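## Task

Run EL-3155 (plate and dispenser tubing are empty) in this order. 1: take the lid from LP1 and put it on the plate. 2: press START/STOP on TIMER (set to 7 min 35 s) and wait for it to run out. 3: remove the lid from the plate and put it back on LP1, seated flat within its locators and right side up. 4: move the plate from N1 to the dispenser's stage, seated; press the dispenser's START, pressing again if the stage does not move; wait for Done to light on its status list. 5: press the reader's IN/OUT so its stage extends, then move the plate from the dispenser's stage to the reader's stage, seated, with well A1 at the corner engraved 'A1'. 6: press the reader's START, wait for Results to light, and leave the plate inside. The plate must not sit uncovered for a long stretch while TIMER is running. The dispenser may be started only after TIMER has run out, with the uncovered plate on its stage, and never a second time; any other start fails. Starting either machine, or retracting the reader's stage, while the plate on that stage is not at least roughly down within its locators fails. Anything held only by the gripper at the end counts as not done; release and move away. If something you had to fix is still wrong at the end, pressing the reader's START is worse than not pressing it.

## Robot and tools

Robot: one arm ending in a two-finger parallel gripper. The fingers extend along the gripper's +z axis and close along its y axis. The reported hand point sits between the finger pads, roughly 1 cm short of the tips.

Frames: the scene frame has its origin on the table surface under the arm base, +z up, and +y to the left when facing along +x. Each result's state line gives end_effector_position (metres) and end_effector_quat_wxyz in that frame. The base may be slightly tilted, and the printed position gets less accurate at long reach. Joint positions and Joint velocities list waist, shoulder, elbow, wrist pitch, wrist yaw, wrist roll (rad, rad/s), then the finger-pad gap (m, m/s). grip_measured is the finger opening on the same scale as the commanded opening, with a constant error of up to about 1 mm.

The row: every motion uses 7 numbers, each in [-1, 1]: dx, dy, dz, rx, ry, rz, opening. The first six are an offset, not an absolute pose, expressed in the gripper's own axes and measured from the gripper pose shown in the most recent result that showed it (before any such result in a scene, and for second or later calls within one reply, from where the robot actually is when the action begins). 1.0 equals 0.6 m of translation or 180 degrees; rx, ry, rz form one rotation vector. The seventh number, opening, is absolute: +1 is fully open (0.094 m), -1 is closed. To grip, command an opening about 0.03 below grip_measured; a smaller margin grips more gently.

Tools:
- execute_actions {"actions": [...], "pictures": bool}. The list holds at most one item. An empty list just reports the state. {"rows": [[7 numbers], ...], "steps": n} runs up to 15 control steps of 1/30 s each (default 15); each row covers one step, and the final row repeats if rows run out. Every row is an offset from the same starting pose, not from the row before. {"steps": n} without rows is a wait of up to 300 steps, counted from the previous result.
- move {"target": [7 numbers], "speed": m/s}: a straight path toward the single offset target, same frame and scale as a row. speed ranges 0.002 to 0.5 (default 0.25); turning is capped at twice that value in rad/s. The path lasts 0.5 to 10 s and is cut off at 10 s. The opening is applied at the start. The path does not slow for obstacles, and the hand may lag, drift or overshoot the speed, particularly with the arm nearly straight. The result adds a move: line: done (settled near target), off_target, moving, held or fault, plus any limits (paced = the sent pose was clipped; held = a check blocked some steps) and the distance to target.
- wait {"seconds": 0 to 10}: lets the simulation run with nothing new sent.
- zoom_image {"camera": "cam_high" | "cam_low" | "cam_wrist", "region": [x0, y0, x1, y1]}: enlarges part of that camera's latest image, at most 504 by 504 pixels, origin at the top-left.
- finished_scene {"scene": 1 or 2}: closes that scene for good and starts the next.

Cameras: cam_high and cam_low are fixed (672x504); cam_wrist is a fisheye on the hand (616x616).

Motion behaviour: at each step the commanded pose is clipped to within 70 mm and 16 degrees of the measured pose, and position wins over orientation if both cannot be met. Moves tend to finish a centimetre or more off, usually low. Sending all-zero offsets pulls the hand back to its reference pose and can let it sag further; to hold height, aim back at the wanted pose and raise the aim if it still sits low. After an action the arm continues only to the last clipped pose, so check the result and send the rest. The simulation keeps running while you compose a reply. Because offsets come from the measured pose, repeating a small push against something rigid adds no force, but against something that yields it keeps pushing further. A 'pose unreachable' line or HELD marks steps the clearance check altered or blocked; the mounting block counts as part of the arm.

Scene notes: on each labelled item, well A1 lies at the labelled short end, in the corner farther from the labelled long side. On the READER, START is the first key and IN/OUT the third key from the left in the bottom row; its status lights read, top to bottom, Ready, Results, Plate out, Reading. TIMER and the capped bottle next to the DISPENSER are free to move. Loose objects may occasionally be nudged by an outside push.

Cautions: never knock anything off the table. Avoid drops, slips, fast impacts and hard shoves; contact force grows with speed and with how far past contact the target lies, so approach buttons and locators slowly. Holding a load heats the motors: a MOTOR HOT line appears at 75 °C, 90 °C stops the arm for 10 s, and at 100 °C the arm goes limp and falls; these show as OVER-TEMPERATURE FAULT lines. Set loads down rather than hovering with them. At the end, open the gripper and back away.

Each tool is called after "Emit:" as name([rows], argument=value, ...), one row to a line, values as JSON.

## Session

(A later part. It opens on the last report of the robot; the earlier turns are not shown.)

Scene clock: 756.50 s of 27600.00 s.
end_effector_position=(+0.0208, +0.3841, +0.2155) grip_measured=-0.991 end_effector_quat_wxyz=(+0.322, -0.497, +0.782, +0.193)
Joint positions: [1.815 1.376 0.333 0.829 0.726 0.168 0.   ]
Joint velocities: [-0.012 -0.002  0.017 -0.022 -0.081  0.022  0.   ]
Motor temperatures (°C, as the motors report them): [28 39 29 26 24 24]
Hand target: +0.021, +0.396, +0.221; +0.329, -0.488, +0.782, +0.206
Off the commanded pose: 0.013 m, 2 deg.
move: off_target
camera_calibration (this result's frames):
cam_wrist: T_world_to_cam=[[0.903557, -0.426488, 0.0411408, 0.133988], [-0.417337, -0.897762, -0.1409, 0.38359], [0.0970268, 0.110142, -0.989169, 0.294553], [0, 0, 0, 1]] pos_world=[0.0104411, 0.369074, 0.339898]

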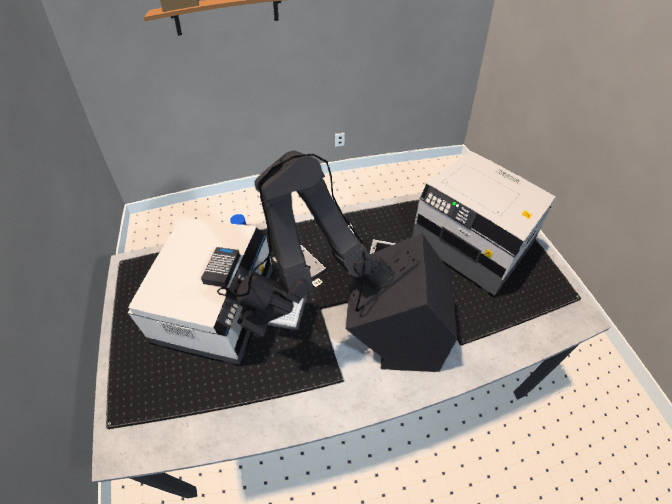

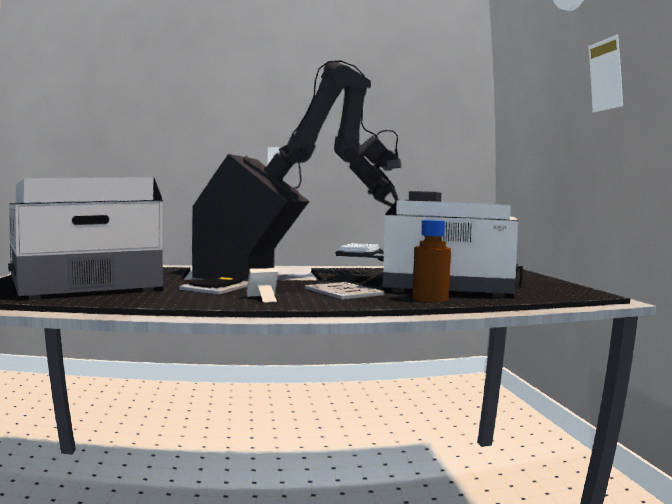

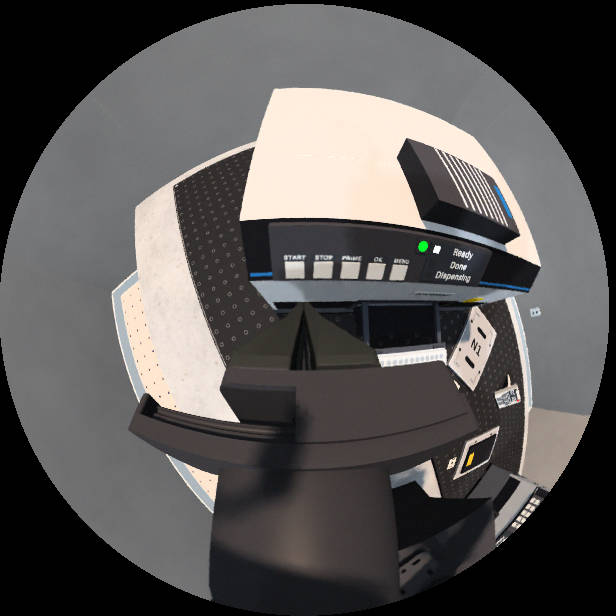

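Emit:
execute_actions(actions=[])

Scene clock: 768.27 s of 27600.00 s.
end_effector_position=(+0.0205, +0.3850, +0.2162) grip_measured=-0.991 end_effector_quat_wxyz=(+0.322, -0.496, +0.782, +0.195)
Joint positions: [1.815 1.376 0.333 0.834 0.724 0.168 0.   ]
Joint velocities: [-0.012 -0.012 -0.007 -0.007 -0.022  0.066 -0.   ]
Motor temperatures (°C, as the motors report them): [28 39 29 27 24 24]
Hand target: +0.021, +0.396, +0.221; +0.329, -0.488, +0.782, +0.206
Off the commanded pose: 0.012 m, 2 deg.
Steps of this call (steps 1 to 353: nothing new was sent). Readings (end_effector_position):
1: (+0.0207, +0.3843, +0.2156)
2: (+0.0207, +0.3844, +0.2158)
4: (+0.0206, +0.3847, +0.2159)
8: (+0.0206, +0.3848, +0.2161)
353: the state above
camera_calibration (this result's frames):
cam_wrist: T_world_to_cam=[[0.903635, -0.426695, 0.0370732, 0.135497], [-0.417684, -0.897078, -0.14419, 0.3848], [0.0947828, 0.11481, -0.988855, 0.293293], [0, 0, 0, 1]] pos_world=[0.0104857, 0.369339, 0.340485]

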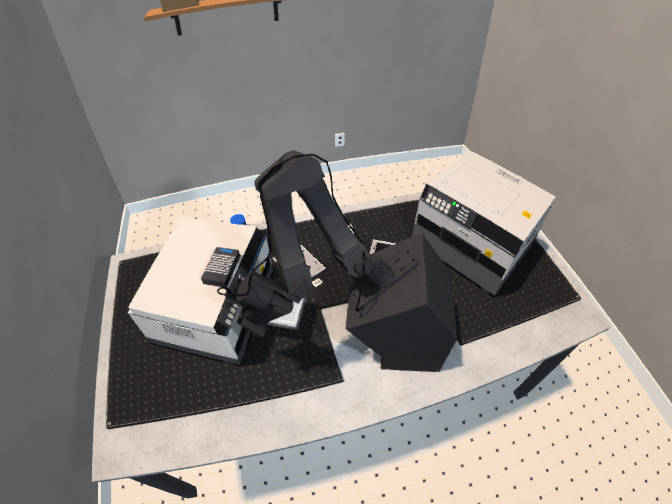

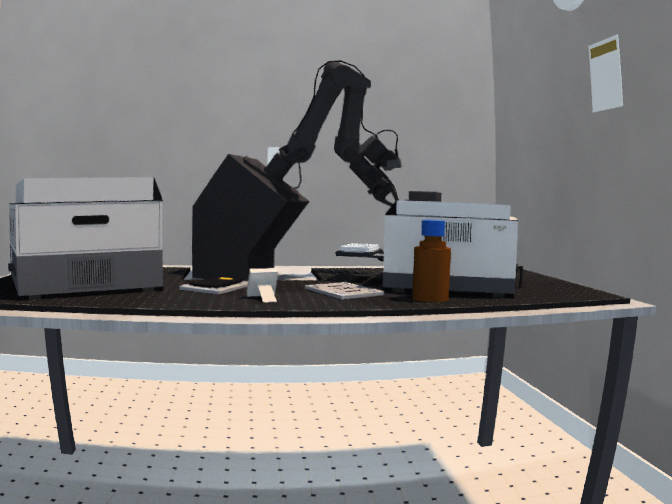

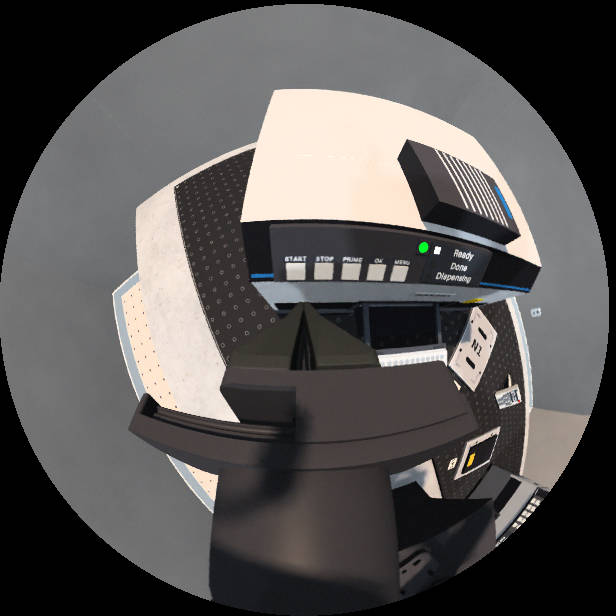

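Emit:
move(target=[-0.04,0.02,0.022,0,0,0,-1], speed=0.03)

Scene clock: 770.50 s of 27600.00 s.
end_effector_position=(+0.0204, +0.4035, +0.2182) grip_measured=-0.991 end_effector_quat_wxyz=(+0.319, -0.501, +0.782, +0.187)
Joint positions: [1.806 1.376 0.421 0.724 0.718 0.168 0.   ]
Joint velocities: [-0.017 -0.002 -0.007 -0.037  0.007 -0.051 -0.001]
Motor temperatures (°C, as the motors report them): [28 39 29 27 24 24]
Hand target: +0.021, +0.414, +0.223; +0.322, -0.496, +0.782, +0.195
Off the commanded pose: 0.012 m, 1 deg.
move: off_target
camera_calibration (this result's frames):
cam_wrist: T_world_to_cam=[[0.905547, -0.421371, 0.0493083, 0.13857], [-0.41271, -0.901872, -0.127659, 0.399909], [0.0982616, 0.0952511, -0.990592, 0.301377], [0, 0, 0, 1]] pos_world=[0.00995114, 0.39035, 0.342761]

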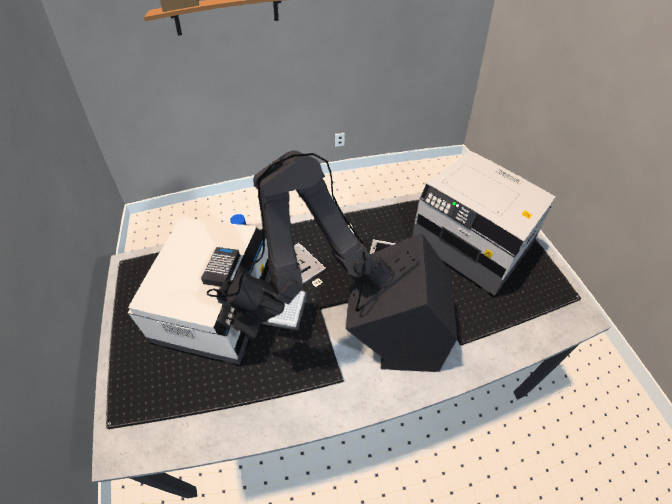

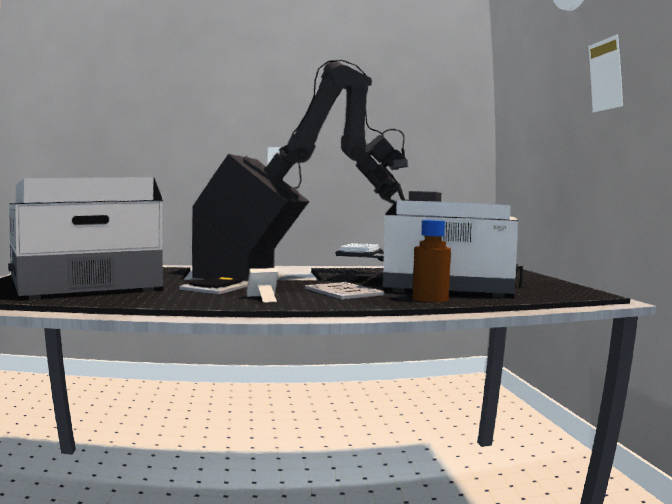

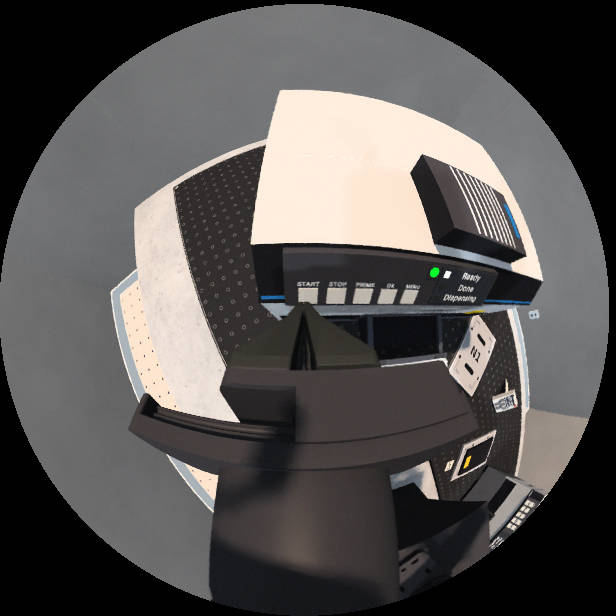

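Emit:
move(target=[-0.018,0.005,0.03,0,0,0,-1], speed=0.03)

Scene clock: 774.33 s of 27600.00 s.
end_effector_position=(+0.0244, +0.4020, +0.2092) grip_measured=-0.992 end_effector_quat_wxyz=(+0.313, -0.510, +0.782, +0.172)
Joint positions: [1.782 1.397 0.436 0.697 0.702 0.163 0.   ]
Joint velocities: [ 0.007  0.002 -0.002 -0.007  0.007  0.007  0.002]
Motor temperatures (°C, as the motors report them): [28 39 29 27 24 24]
Hand target: +0.027, +0.422, +0.214; +0.319, -0.501, +0.782, +0.187
Off the commanded pose: 0.021 m, 2 deg.
move: off_target
camera_calibration (this result's frames):
cam_wrist: T_world_to_cam=[[0.907562, -0.413507, 0.0730974, 0.126556], [-0.405868, -0.908455, -0.0999039, 0.395686], [0.107717, 0.0610011, -0.992308, 0.306146], [0, 0, 0, 1]] pos_world=[0.0127618, 0.393119, 0.334071]

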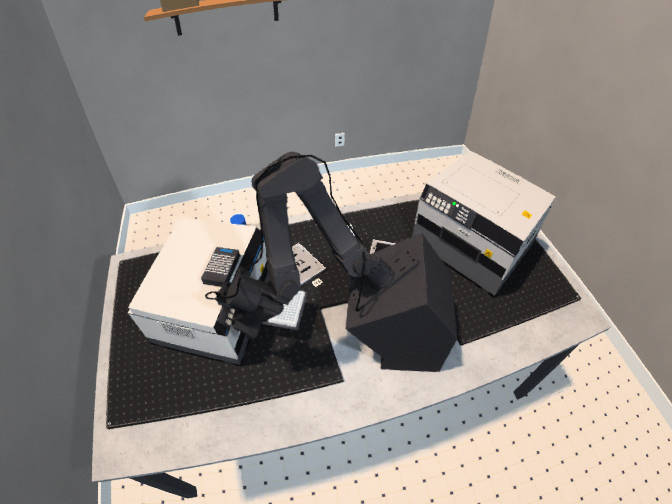

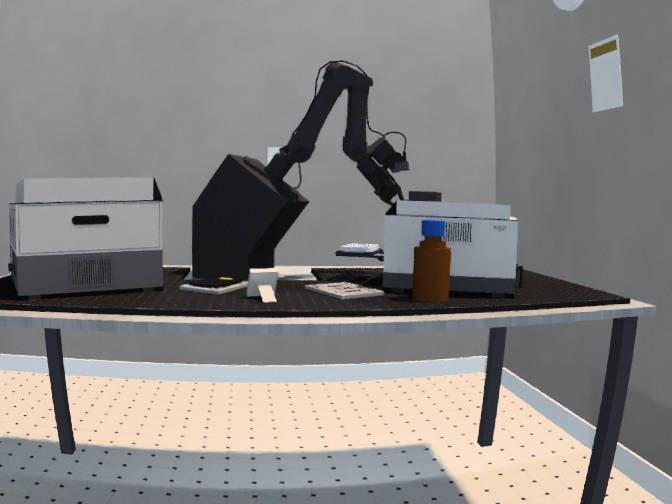

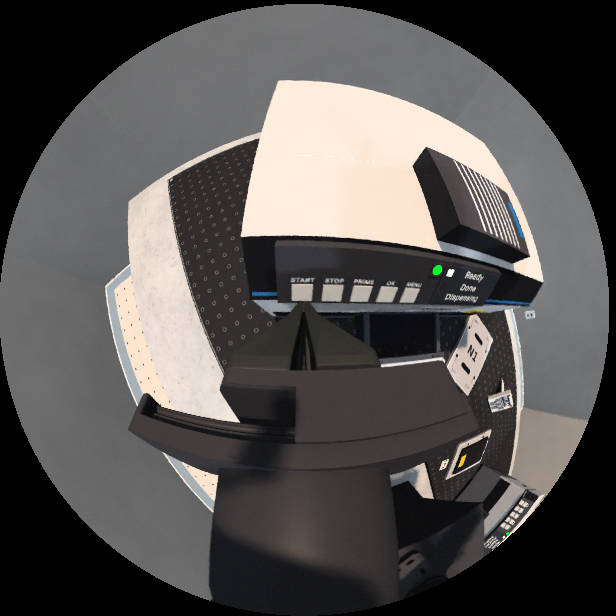

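Blocked below the key. Go up and forward.

Emit:
move(target=[-0.045,0.008,-0.012,0,-0.015,0,-1], speed=0.03)

Scene clock: 776.70 s of 27600.00 s.
end_effector_position=(+0.0253, +0.4023, +0.2170) grip_measured=-0.992 end_effector_quat_wxyz=(+0.318, -0.519, +0.775, +0.168)
Joint positions: [1.793 1.36  0.436 0.664 0.717 0.137 0.   ]
Joint velocities: [-0.002 -0.007 -0.012 -0.007  0.037 -0.037 -0.   ]
Motor temperatures (°C, as the motors report them): [28 39 29 27 24 24]
Hand target: +0.026, +0.418, +0.232; +0.332, -0.506, +0.775, +0.184
Off the commanded pose: 0.022 m, 3 deg.
move: off_target
camera_calibration (this result's frames):
cam_wrist: T_world_to_cam=[[0.91276, -0.397924, 0.0923336, 0.114769], [-0.388544, -0.915488, -0.104482, 0.40051], [0.126106, 0.0594911, -0.990231, 0.313447], [0, 0, 0, 1]] pos_world=[0.0113311, 0.393684, 0.341634]

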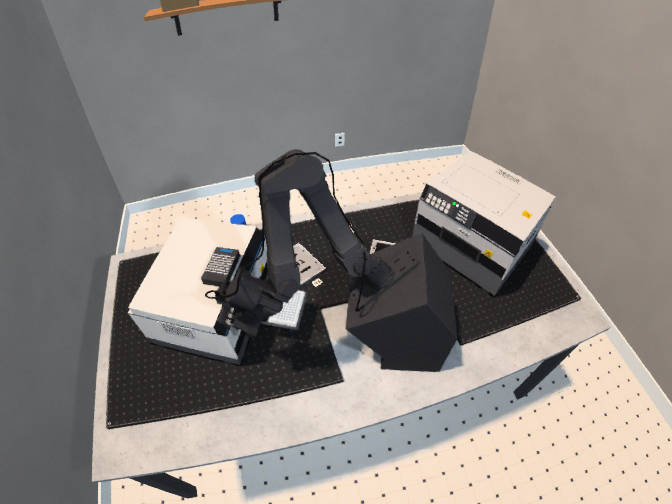

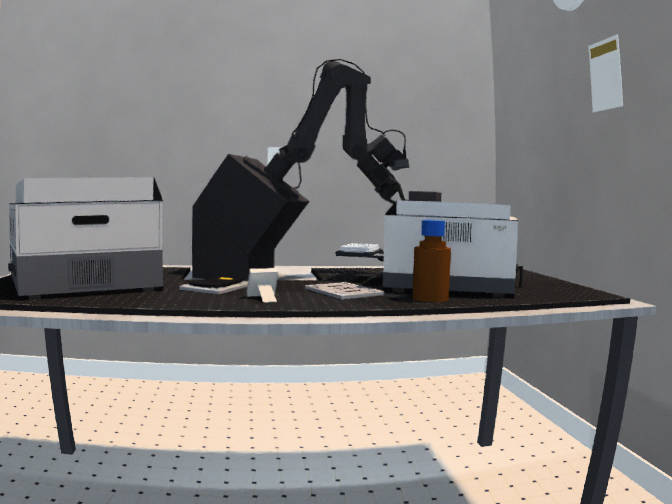

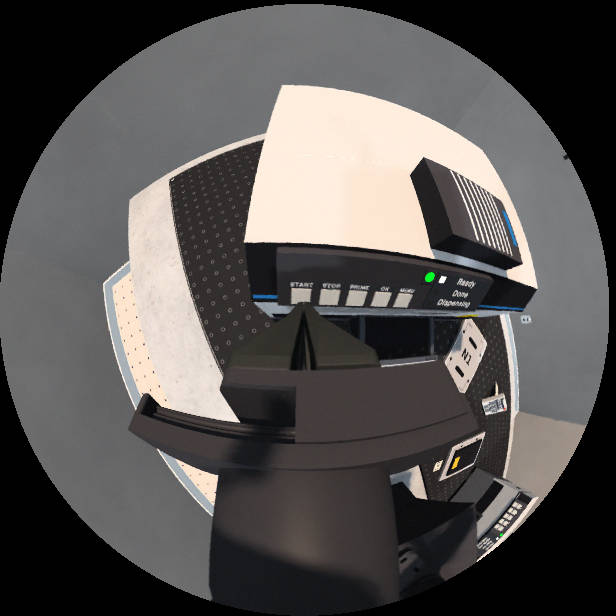

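Emit:
move(target=[-0.05,0.015,0.012,0,-0.015,0,-1], speed=0.03)

Scene clock: 779.03 s of 27600.00 s.
end_effector_position=(+0.0261, +0.4145, +0.2233) grip_measured=-0.992 end_effector_quat_wxyz=(+0.327, -0.525, +0.768, +0.168)
Joint positions: [1.794 1.36  0.475 0.646 0.721 0.103 0.   ]
Joint velocities: [ 0.002  0.002 -0.007  0.007  0.007 -0.022 -0.   ]
Motor temperatures (°C, as the motors report them): [28 39 30 27 24 24]
Hand target: +0.027, +0.430, +0.232; +0.337, -0.515, +0.767, +0.180
Off the commanded pose: 0.018 m, 2 deg.
move: off_target
camera_calibration (this result's frames):
cam_wrist: T_world_to_cam=[[0.916605, -0.385086, 0.107444, 0.109516], [-0.372649, -0.920277, -0.119261, 0.417505], [0.144804, 0.0692763, -0.987032, 0.313631], [0, 0, 0, 1]] pos_world=[0.00978503, 0.404666, 0.347589]

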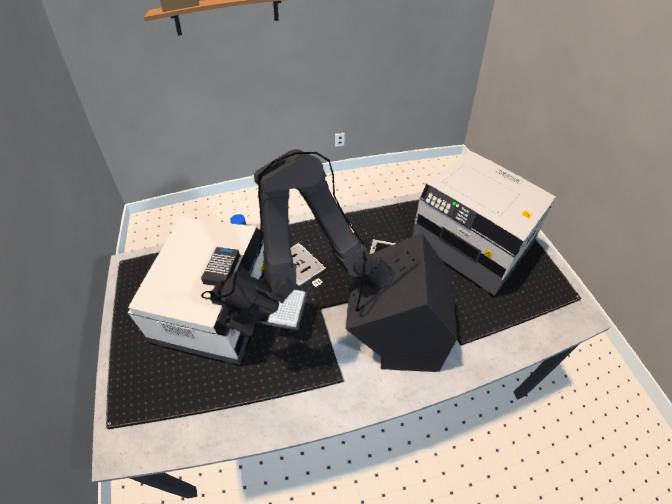

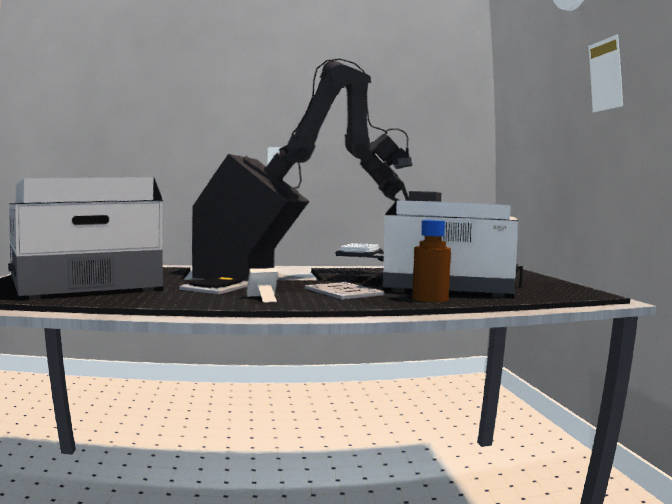

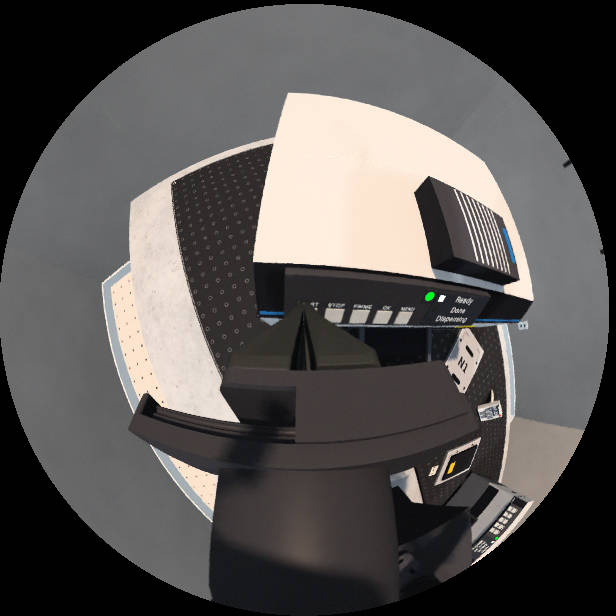

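Emit:
move(target=[-0.005,0.008,0.03,0,0,0,-1], speed=0.03)

Scene clock: 781.80 s of 27600.00 s.
end_effector_position=(+0.0264, +0.4147, +0.2225) grip_measured=-0.992 end_effector_quat_wxyz=(+0.334, -0.521, +0.768, +0.165)
Joint positions: [1.8   1.378 0.476 0.672 0.745 0.102 0.   ]
Joint velocities: [ 0.007 -0.002 -0.022  0.022 -0.022 -0.022 -0.001]
Motor temperatures (°C, as the motors report them): [28 39 30 27 24 24]
Hand target: +0.029, +0.428, +0.213; +0.327, -0.525, +0.768, +0.168
Off the commanded pose: 0.018 m, 1 deg.
move: off_target
camera_calibration (this result's frames):
cam_wrist: T_world_to_cam=[[0.910349, -0.396855, 0.117351, 0.112207], [-0.382325, -0.915039, -0.128575, 0.41786], [0.158406, 0.0721816, -0.984732, 0.310707], [0, 0, 0, 1]] pos_world=[0.0083931, 0.404461, 0.346522]

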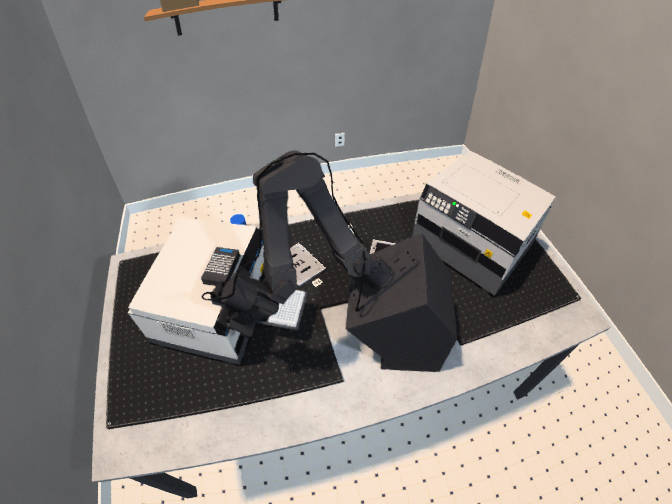

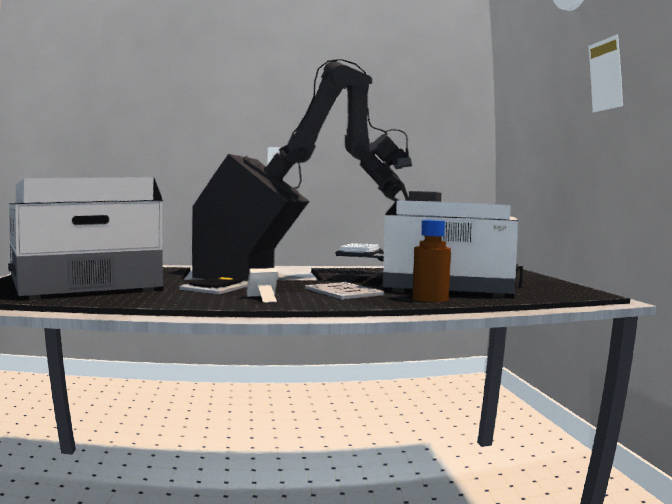

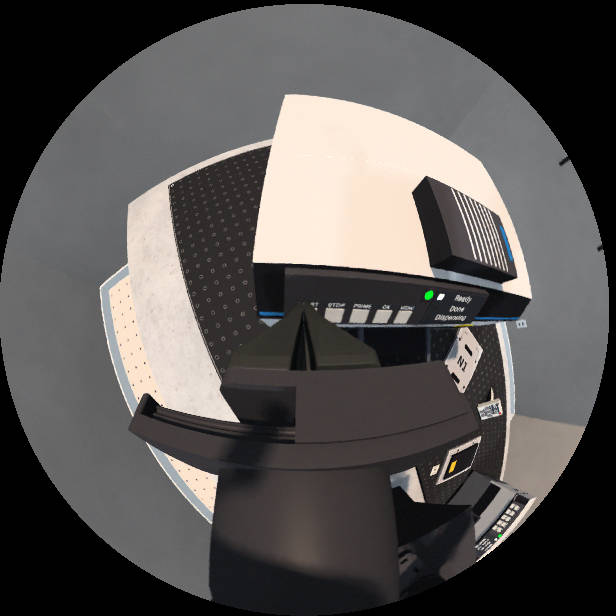

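Emit:
move(target=[0.005,-0.003,-0.012,0,0,0,-1], speed=0.03)

Scene clock: 784.57 s of 27600.00 s.
end_effector_position=(+0.0257, +0.4143, +0.2234) grip_measured=-0.992 end_effector_quat_wxyz=(+0.335, -0.520, +0.768, +0.164)
Joint positions: [1.806 1.377 0.474 0.673 0.752 0.102 0.   ]
Joint velocities: [-0.007  0.002 -0.007 -0.022  0.007 -0.081  0.   ]
Motor temperatures (°C, as the motors report them): [28 39 30 27 24 24]
Hand target: +0.025, +0.408, +0.226; +0.334, -0.521, +0.768, +0.164
Off the commanded pose: 0.007 m, 0 deg.
move: done
camera_calibration (this result's frames):
cam_wrist: T_world_to_cam=[[0.909879, -0.397529, 0.11871, 0.112634], [-0.382646, -0.914682, -0.130151, 0.417555], [0.16032, 0.0729974, -0.984362, 0.311185], [0, 0, 0, 1]] pos_world=[0.00740374, 0.403989, 0.347293]

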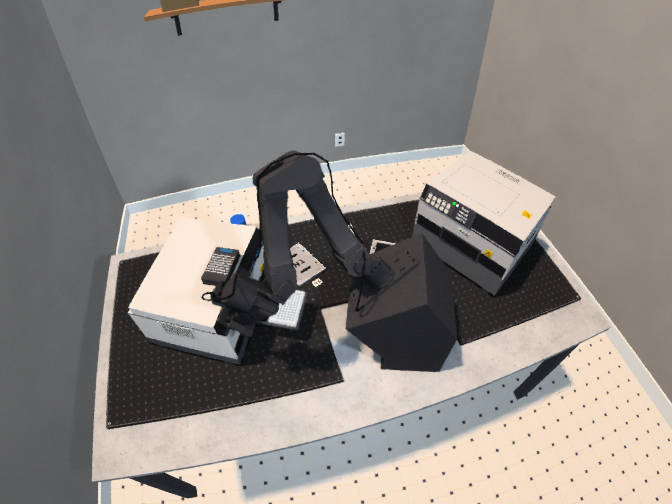

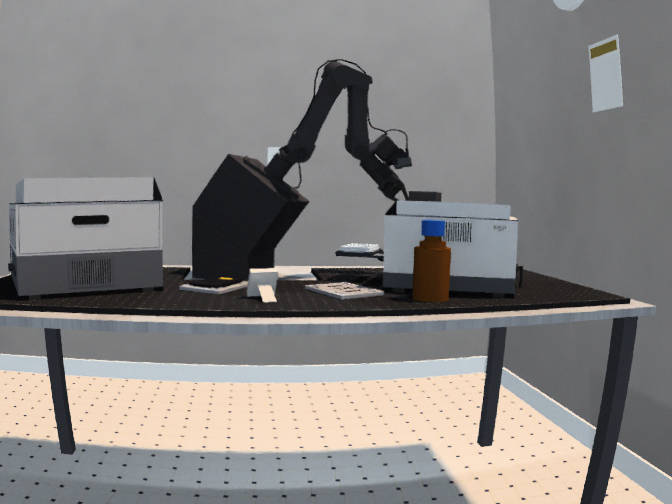

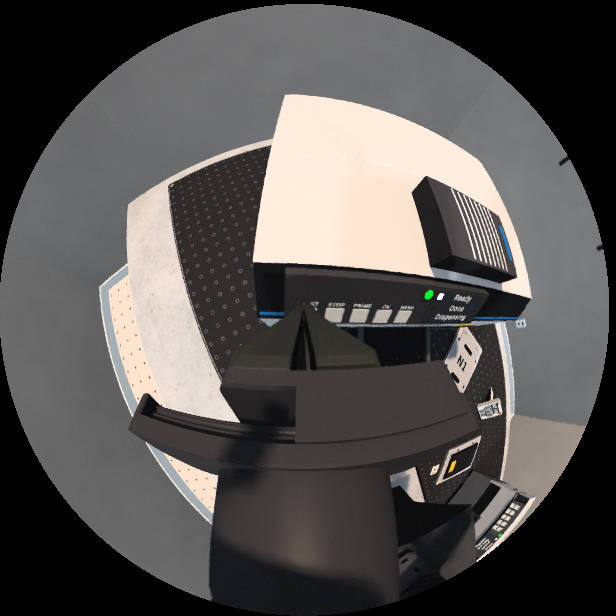

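Emit:
move(target=[0.008,-0.008,-0.022,0,0,0,-1], speed=0.03)

Scene clock: 788.10 s of 27600.00 s.
end_effector_position=(+0.0246, +0.4048, +0.2253) grip_measured=-0.992 end_effector_quat_wxyz=(+0.333, -0.525, +0.766, +0.162)
Joint positions: [1.818 1.347 0.441 0.665 0.761 0.102 0.   ]
Joint velocities: [-0.012 -0.002 -0.002 -0.037 -0.081  0.022 -0.   ]
Motor temperatures (°C, as the motors report them): [28 39 29 27 24 24]
Hand target: +0.024, +0.401, +0.230; +0.335, -0.521, +0.768, +0.164
Off the commanded pose: 0.006 m, 1 deg.
move: done
camera_calibration (this result's frames):
cam_wrist: T_world_to_cam=[[0.912772, -0.389469, 0.123128, 0.105226], [-0.375304, -0.918632, -0.123543, 0.408606], [0.161226, 0.0665563, -0.984671, 0.316601], [0, 0, 0, 1]] pos_world=[0.00625988, 0.395269, 0.349272]

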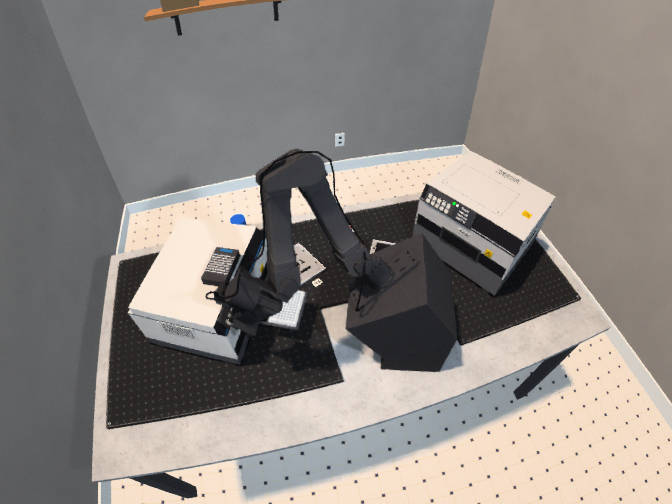

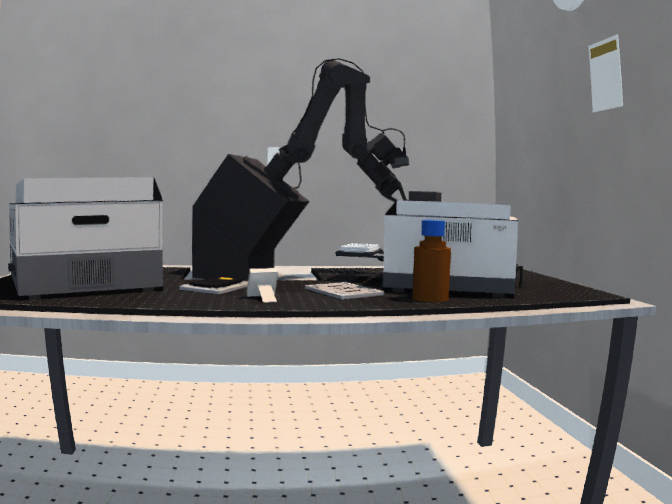

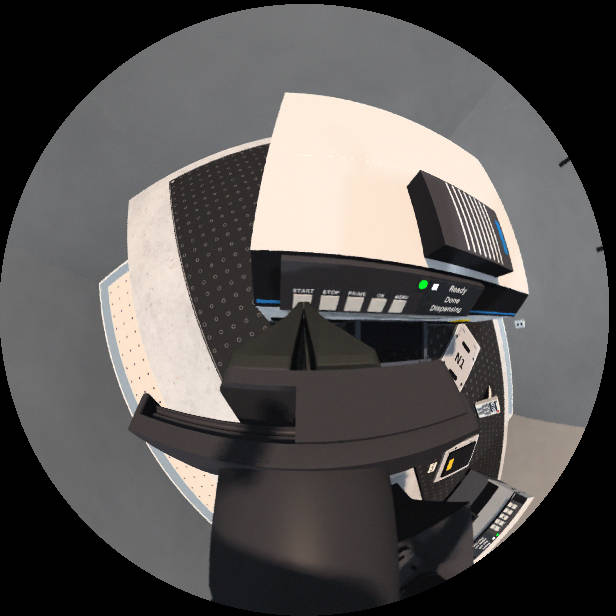

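Emit:
move(target=[-0.015,0.01,0.042,0,0,0,-1], speed=0.03)

Scene clock: 791.13 s of 27600.00 s.
end_effector_position=(+0.0284, +0.4041, +0.2126) grip_measured=-0.992 end_effector_quat_wxyz=(+0.329, -0.534, +0.765, +0.144)
Joint positions: [1.792 1.394 0.46  0.661 0.749 0.094 0.   ]
Joint velocities: [-0.007 -0.007 -0.012  0.007 -0.037 -0.007 -0.   ]
Motor temperatures (°C, as the motors report them): [28 39 29 27 24 24]
Hand target: +0.030, +0.427, +0.214; +0.333, -0.525, +0.766, +0.162
Off the commanded pose: 0.024 m, 2 deg.
move: off_target
camera_calibration (this result's frames):
cam_wrist: T_world_to_cam=[[0.912346, -0.379935, 0.152559, 0.0930099], [-0.369016, -0.924497, -0.0955652, 0.404081], [0.177349, 0.030892, -0.983663, 0.317328], [0, 0, 0, 1]] pos_world=[0.00797705, 0.399106, 0.336571]

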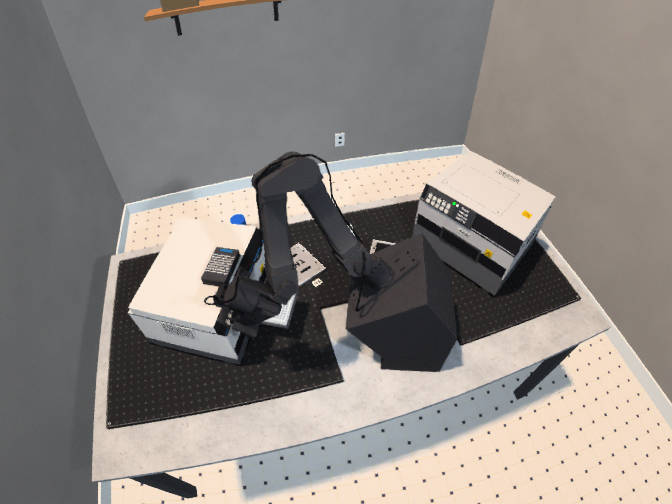

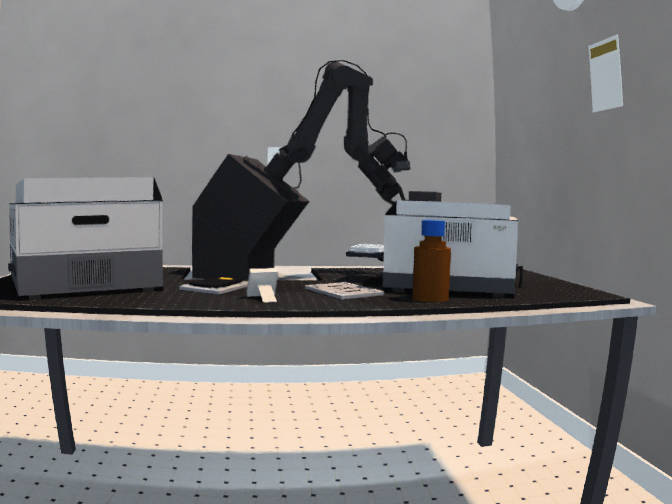

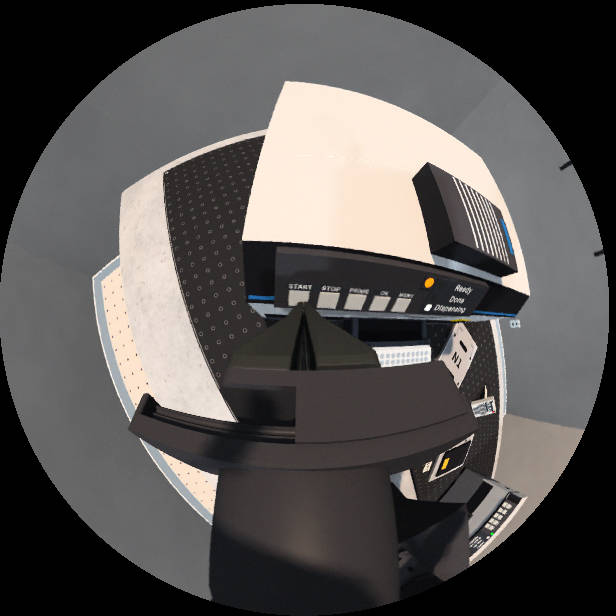

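Emit:
move(target=[0.03,0,-0.12,0,0,0,-1], speed=0.1)

Emit:
zoom_image(camera="cam_high", region=[400,150,560,300])

Scene clock: 794.37 s of 27600.00 s.
end_effector_position=(-0.0015, +0.3531, +0.2495) grip_measured=-0.992 end_effector_quat_wxyz=(+0.328, -0.541, +0.762, +0.142)
Joint positions: [2.047 1.179 0.334 0.47  0.989 0.208 0.   ]
Joint velocities: [-0.002 -0.022  0.002  0.037 -0.007 -0.022  0.   ]
Motor temperatures (°C, as the motors report them): [28 39 30 27 24 24]
Hand target: -0.001, +0.350, +0.254; +0.331, -0.535, +0.764, +0.145
Off the commanded pose: 0.006 m, 1 deg.
move: done
camera_calibration (this result's frames):
cam_wrist: T_world_to_cam=[[0.916107, -0.367543, 0.160186, 0.0889933], [-0.35724, -0.929663, -0.0900327, 0.349843], [0.18201, 0.0252549, -0.982972, 0.362338], [0, 0, 0, 1]] pos_world=[-0.0224987, 0.348794, 0.37341]

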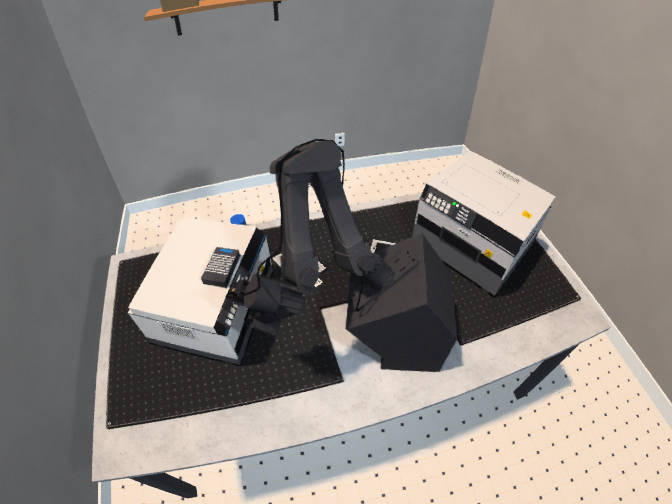

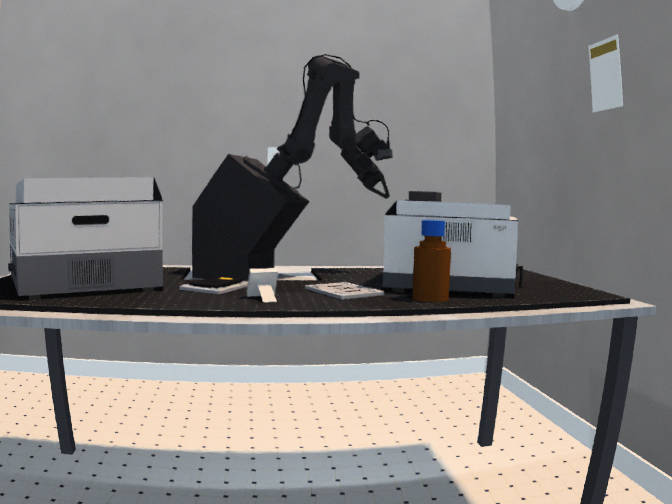

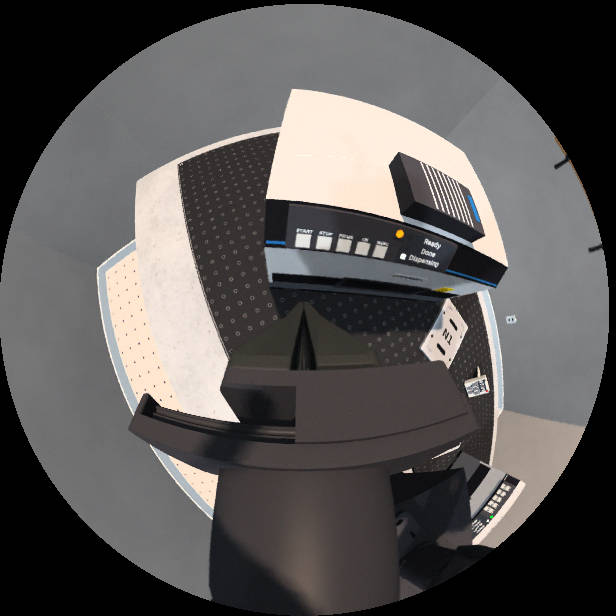

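Region (400, 150, 560, 300) of cam_high's 672x504 image, scaled by 3.150, with more detail than that image has; it fills the top 472 rows of this view, and the rest is white.

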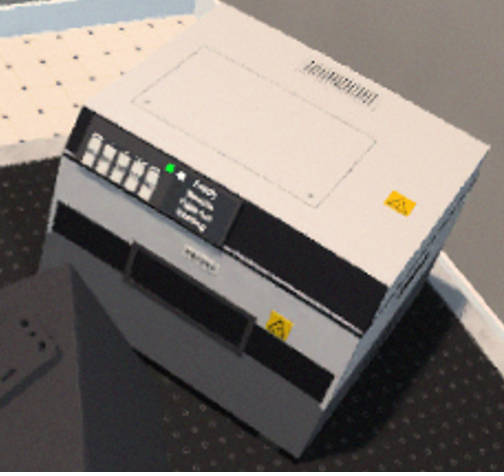

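Emit:
move(target=[0.213,-0.707,-0.147,0.235,0.05,0.269,-1])

Scene clock: 804.60 s of 27600.00 s.
end_effector_position=(+0.3078, +0.0426, +0.2715) grip_measured=-0.992 end_effector_quat_wxyz=(+0.322, -0.022, +0.945, -0.049)
Joint positions: [-0.242  1.122  0.264  0.203 -0.491  0.238  0.   ]
Joint velocities: [ 0.002 -0.002 -0.002 -0.022  0.022  0.022  0.   ]
Motor temperatures (°C, as the motors report them): [28 38 29 27 24 24]
Hand target: +0.321, +0.046, +0.282; +0.339, -0.032, +0.939, -0.048
Off the commanded pose: 0.031 m, 5 deg.
move: off_target
camera_calibration (this result's frames):
cam_wrist: T_world_to_cam=[[0.0177735, -0.991678, 0.127513, -0.0000290029], [-0.999391, -0.0214514, -0.027528, 0.315701], [0.0300342, -0.126946, -0.991455, 0.391035], [0, 0, 0, 1]] pos_world=[0.303765, 0.0563838, 0.396388]

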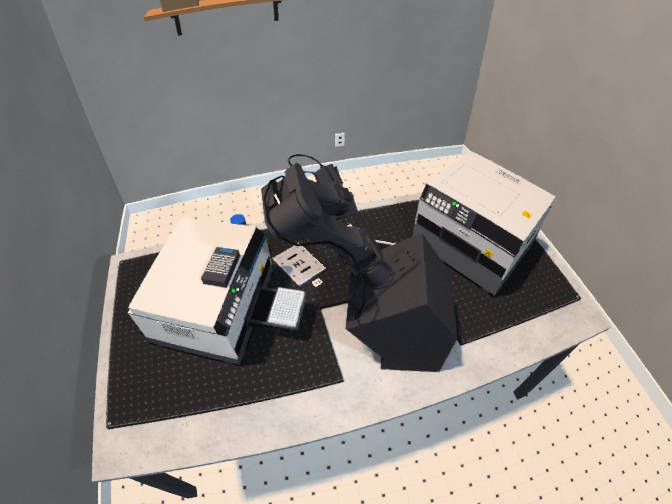

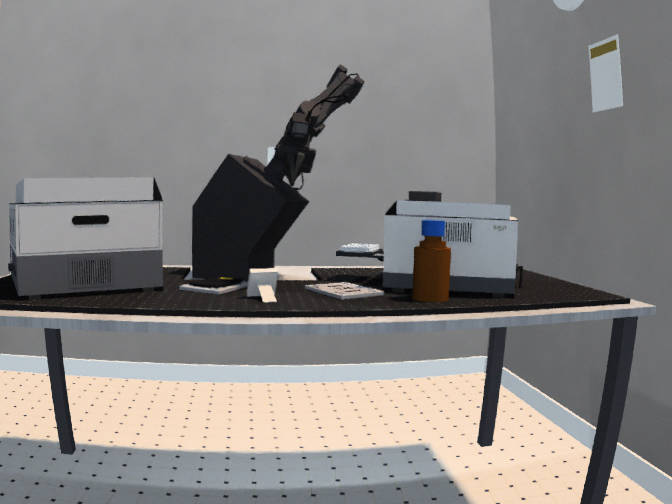

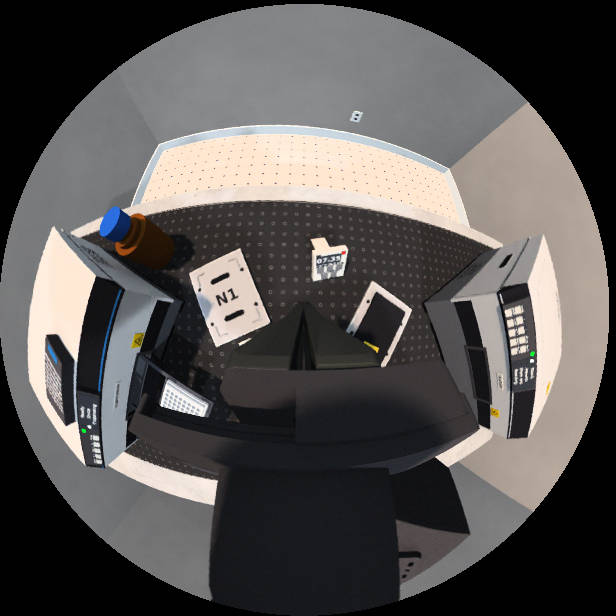

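Emit:
move(target=[0.054,-0.553,0.012,0.18,-0.02,0.262,-1])

Emit:
zoom_image(camera="cam_high", region=[210,250,330,350])

Scene clock: 810.63 s of 27600.00 s.
end_effector_position=(+0.2862, -0.2727, +0.2686) grip_measured=-0.992 end_effector_quat_wxyz=(+0.323, +0.439, +0.825, -0.152)
Joint positions: [-0.893  2.204  0.743  0.386 -0.416  0.447  0.   ]
Joint velocities: [-0.002  0.002 -0.007 -0.037  0.007  0.051  0.   ]
Motor temperatures (°C, as the motors report them): [28 38 30 27 24 24]
Hand target: +0.290, -0.285, +0.281; +0.337, +0.443, +0.815, -0.163
Off the commanded pose: 0.022 m, 3 deg.
move: off_target
camera_calibration (this result's frames):
cam_wrist: T_world_to_cam=[[-0.818396, -0.57455, -0.0109464, 0.0782843], [-0.570777, 0.814935, -0.10047, 0.412236], [0.0666457, -0.0759763, -0.99488, 0.353125], [0, 0, 0, 1]] pos_world=[0.275828, -0.264139, 0.393591]

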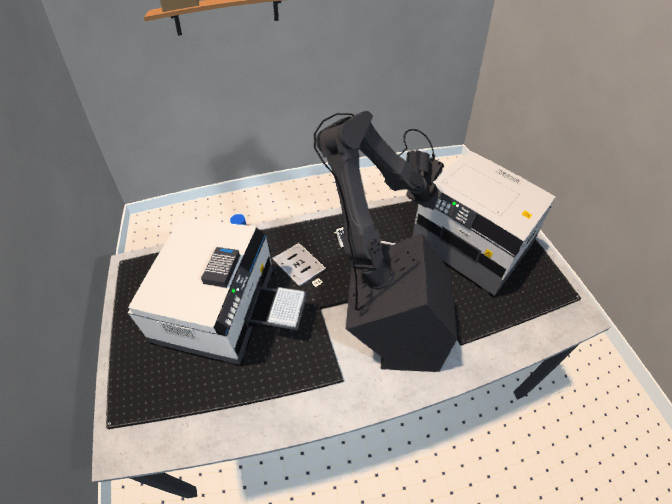

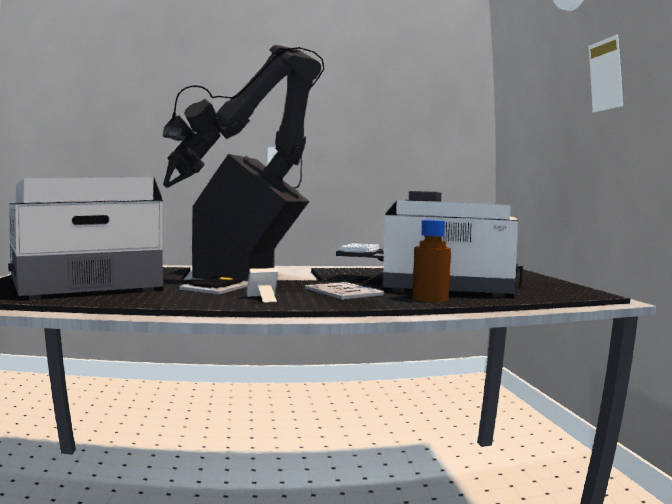

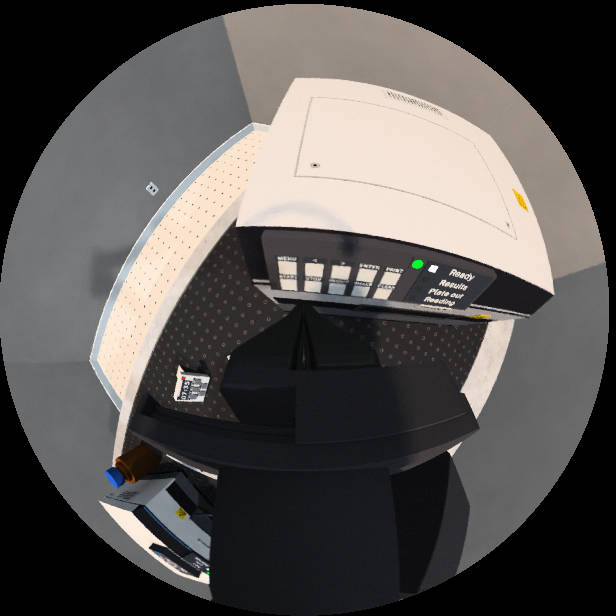

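Region (210, 250, 330, 350) of cam_high's 672x504 image, scaled by 4.200, with more detail than that image has.

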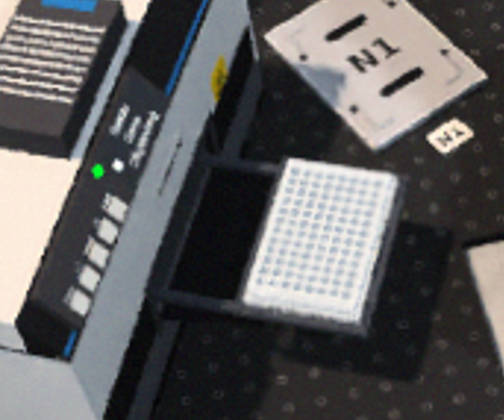

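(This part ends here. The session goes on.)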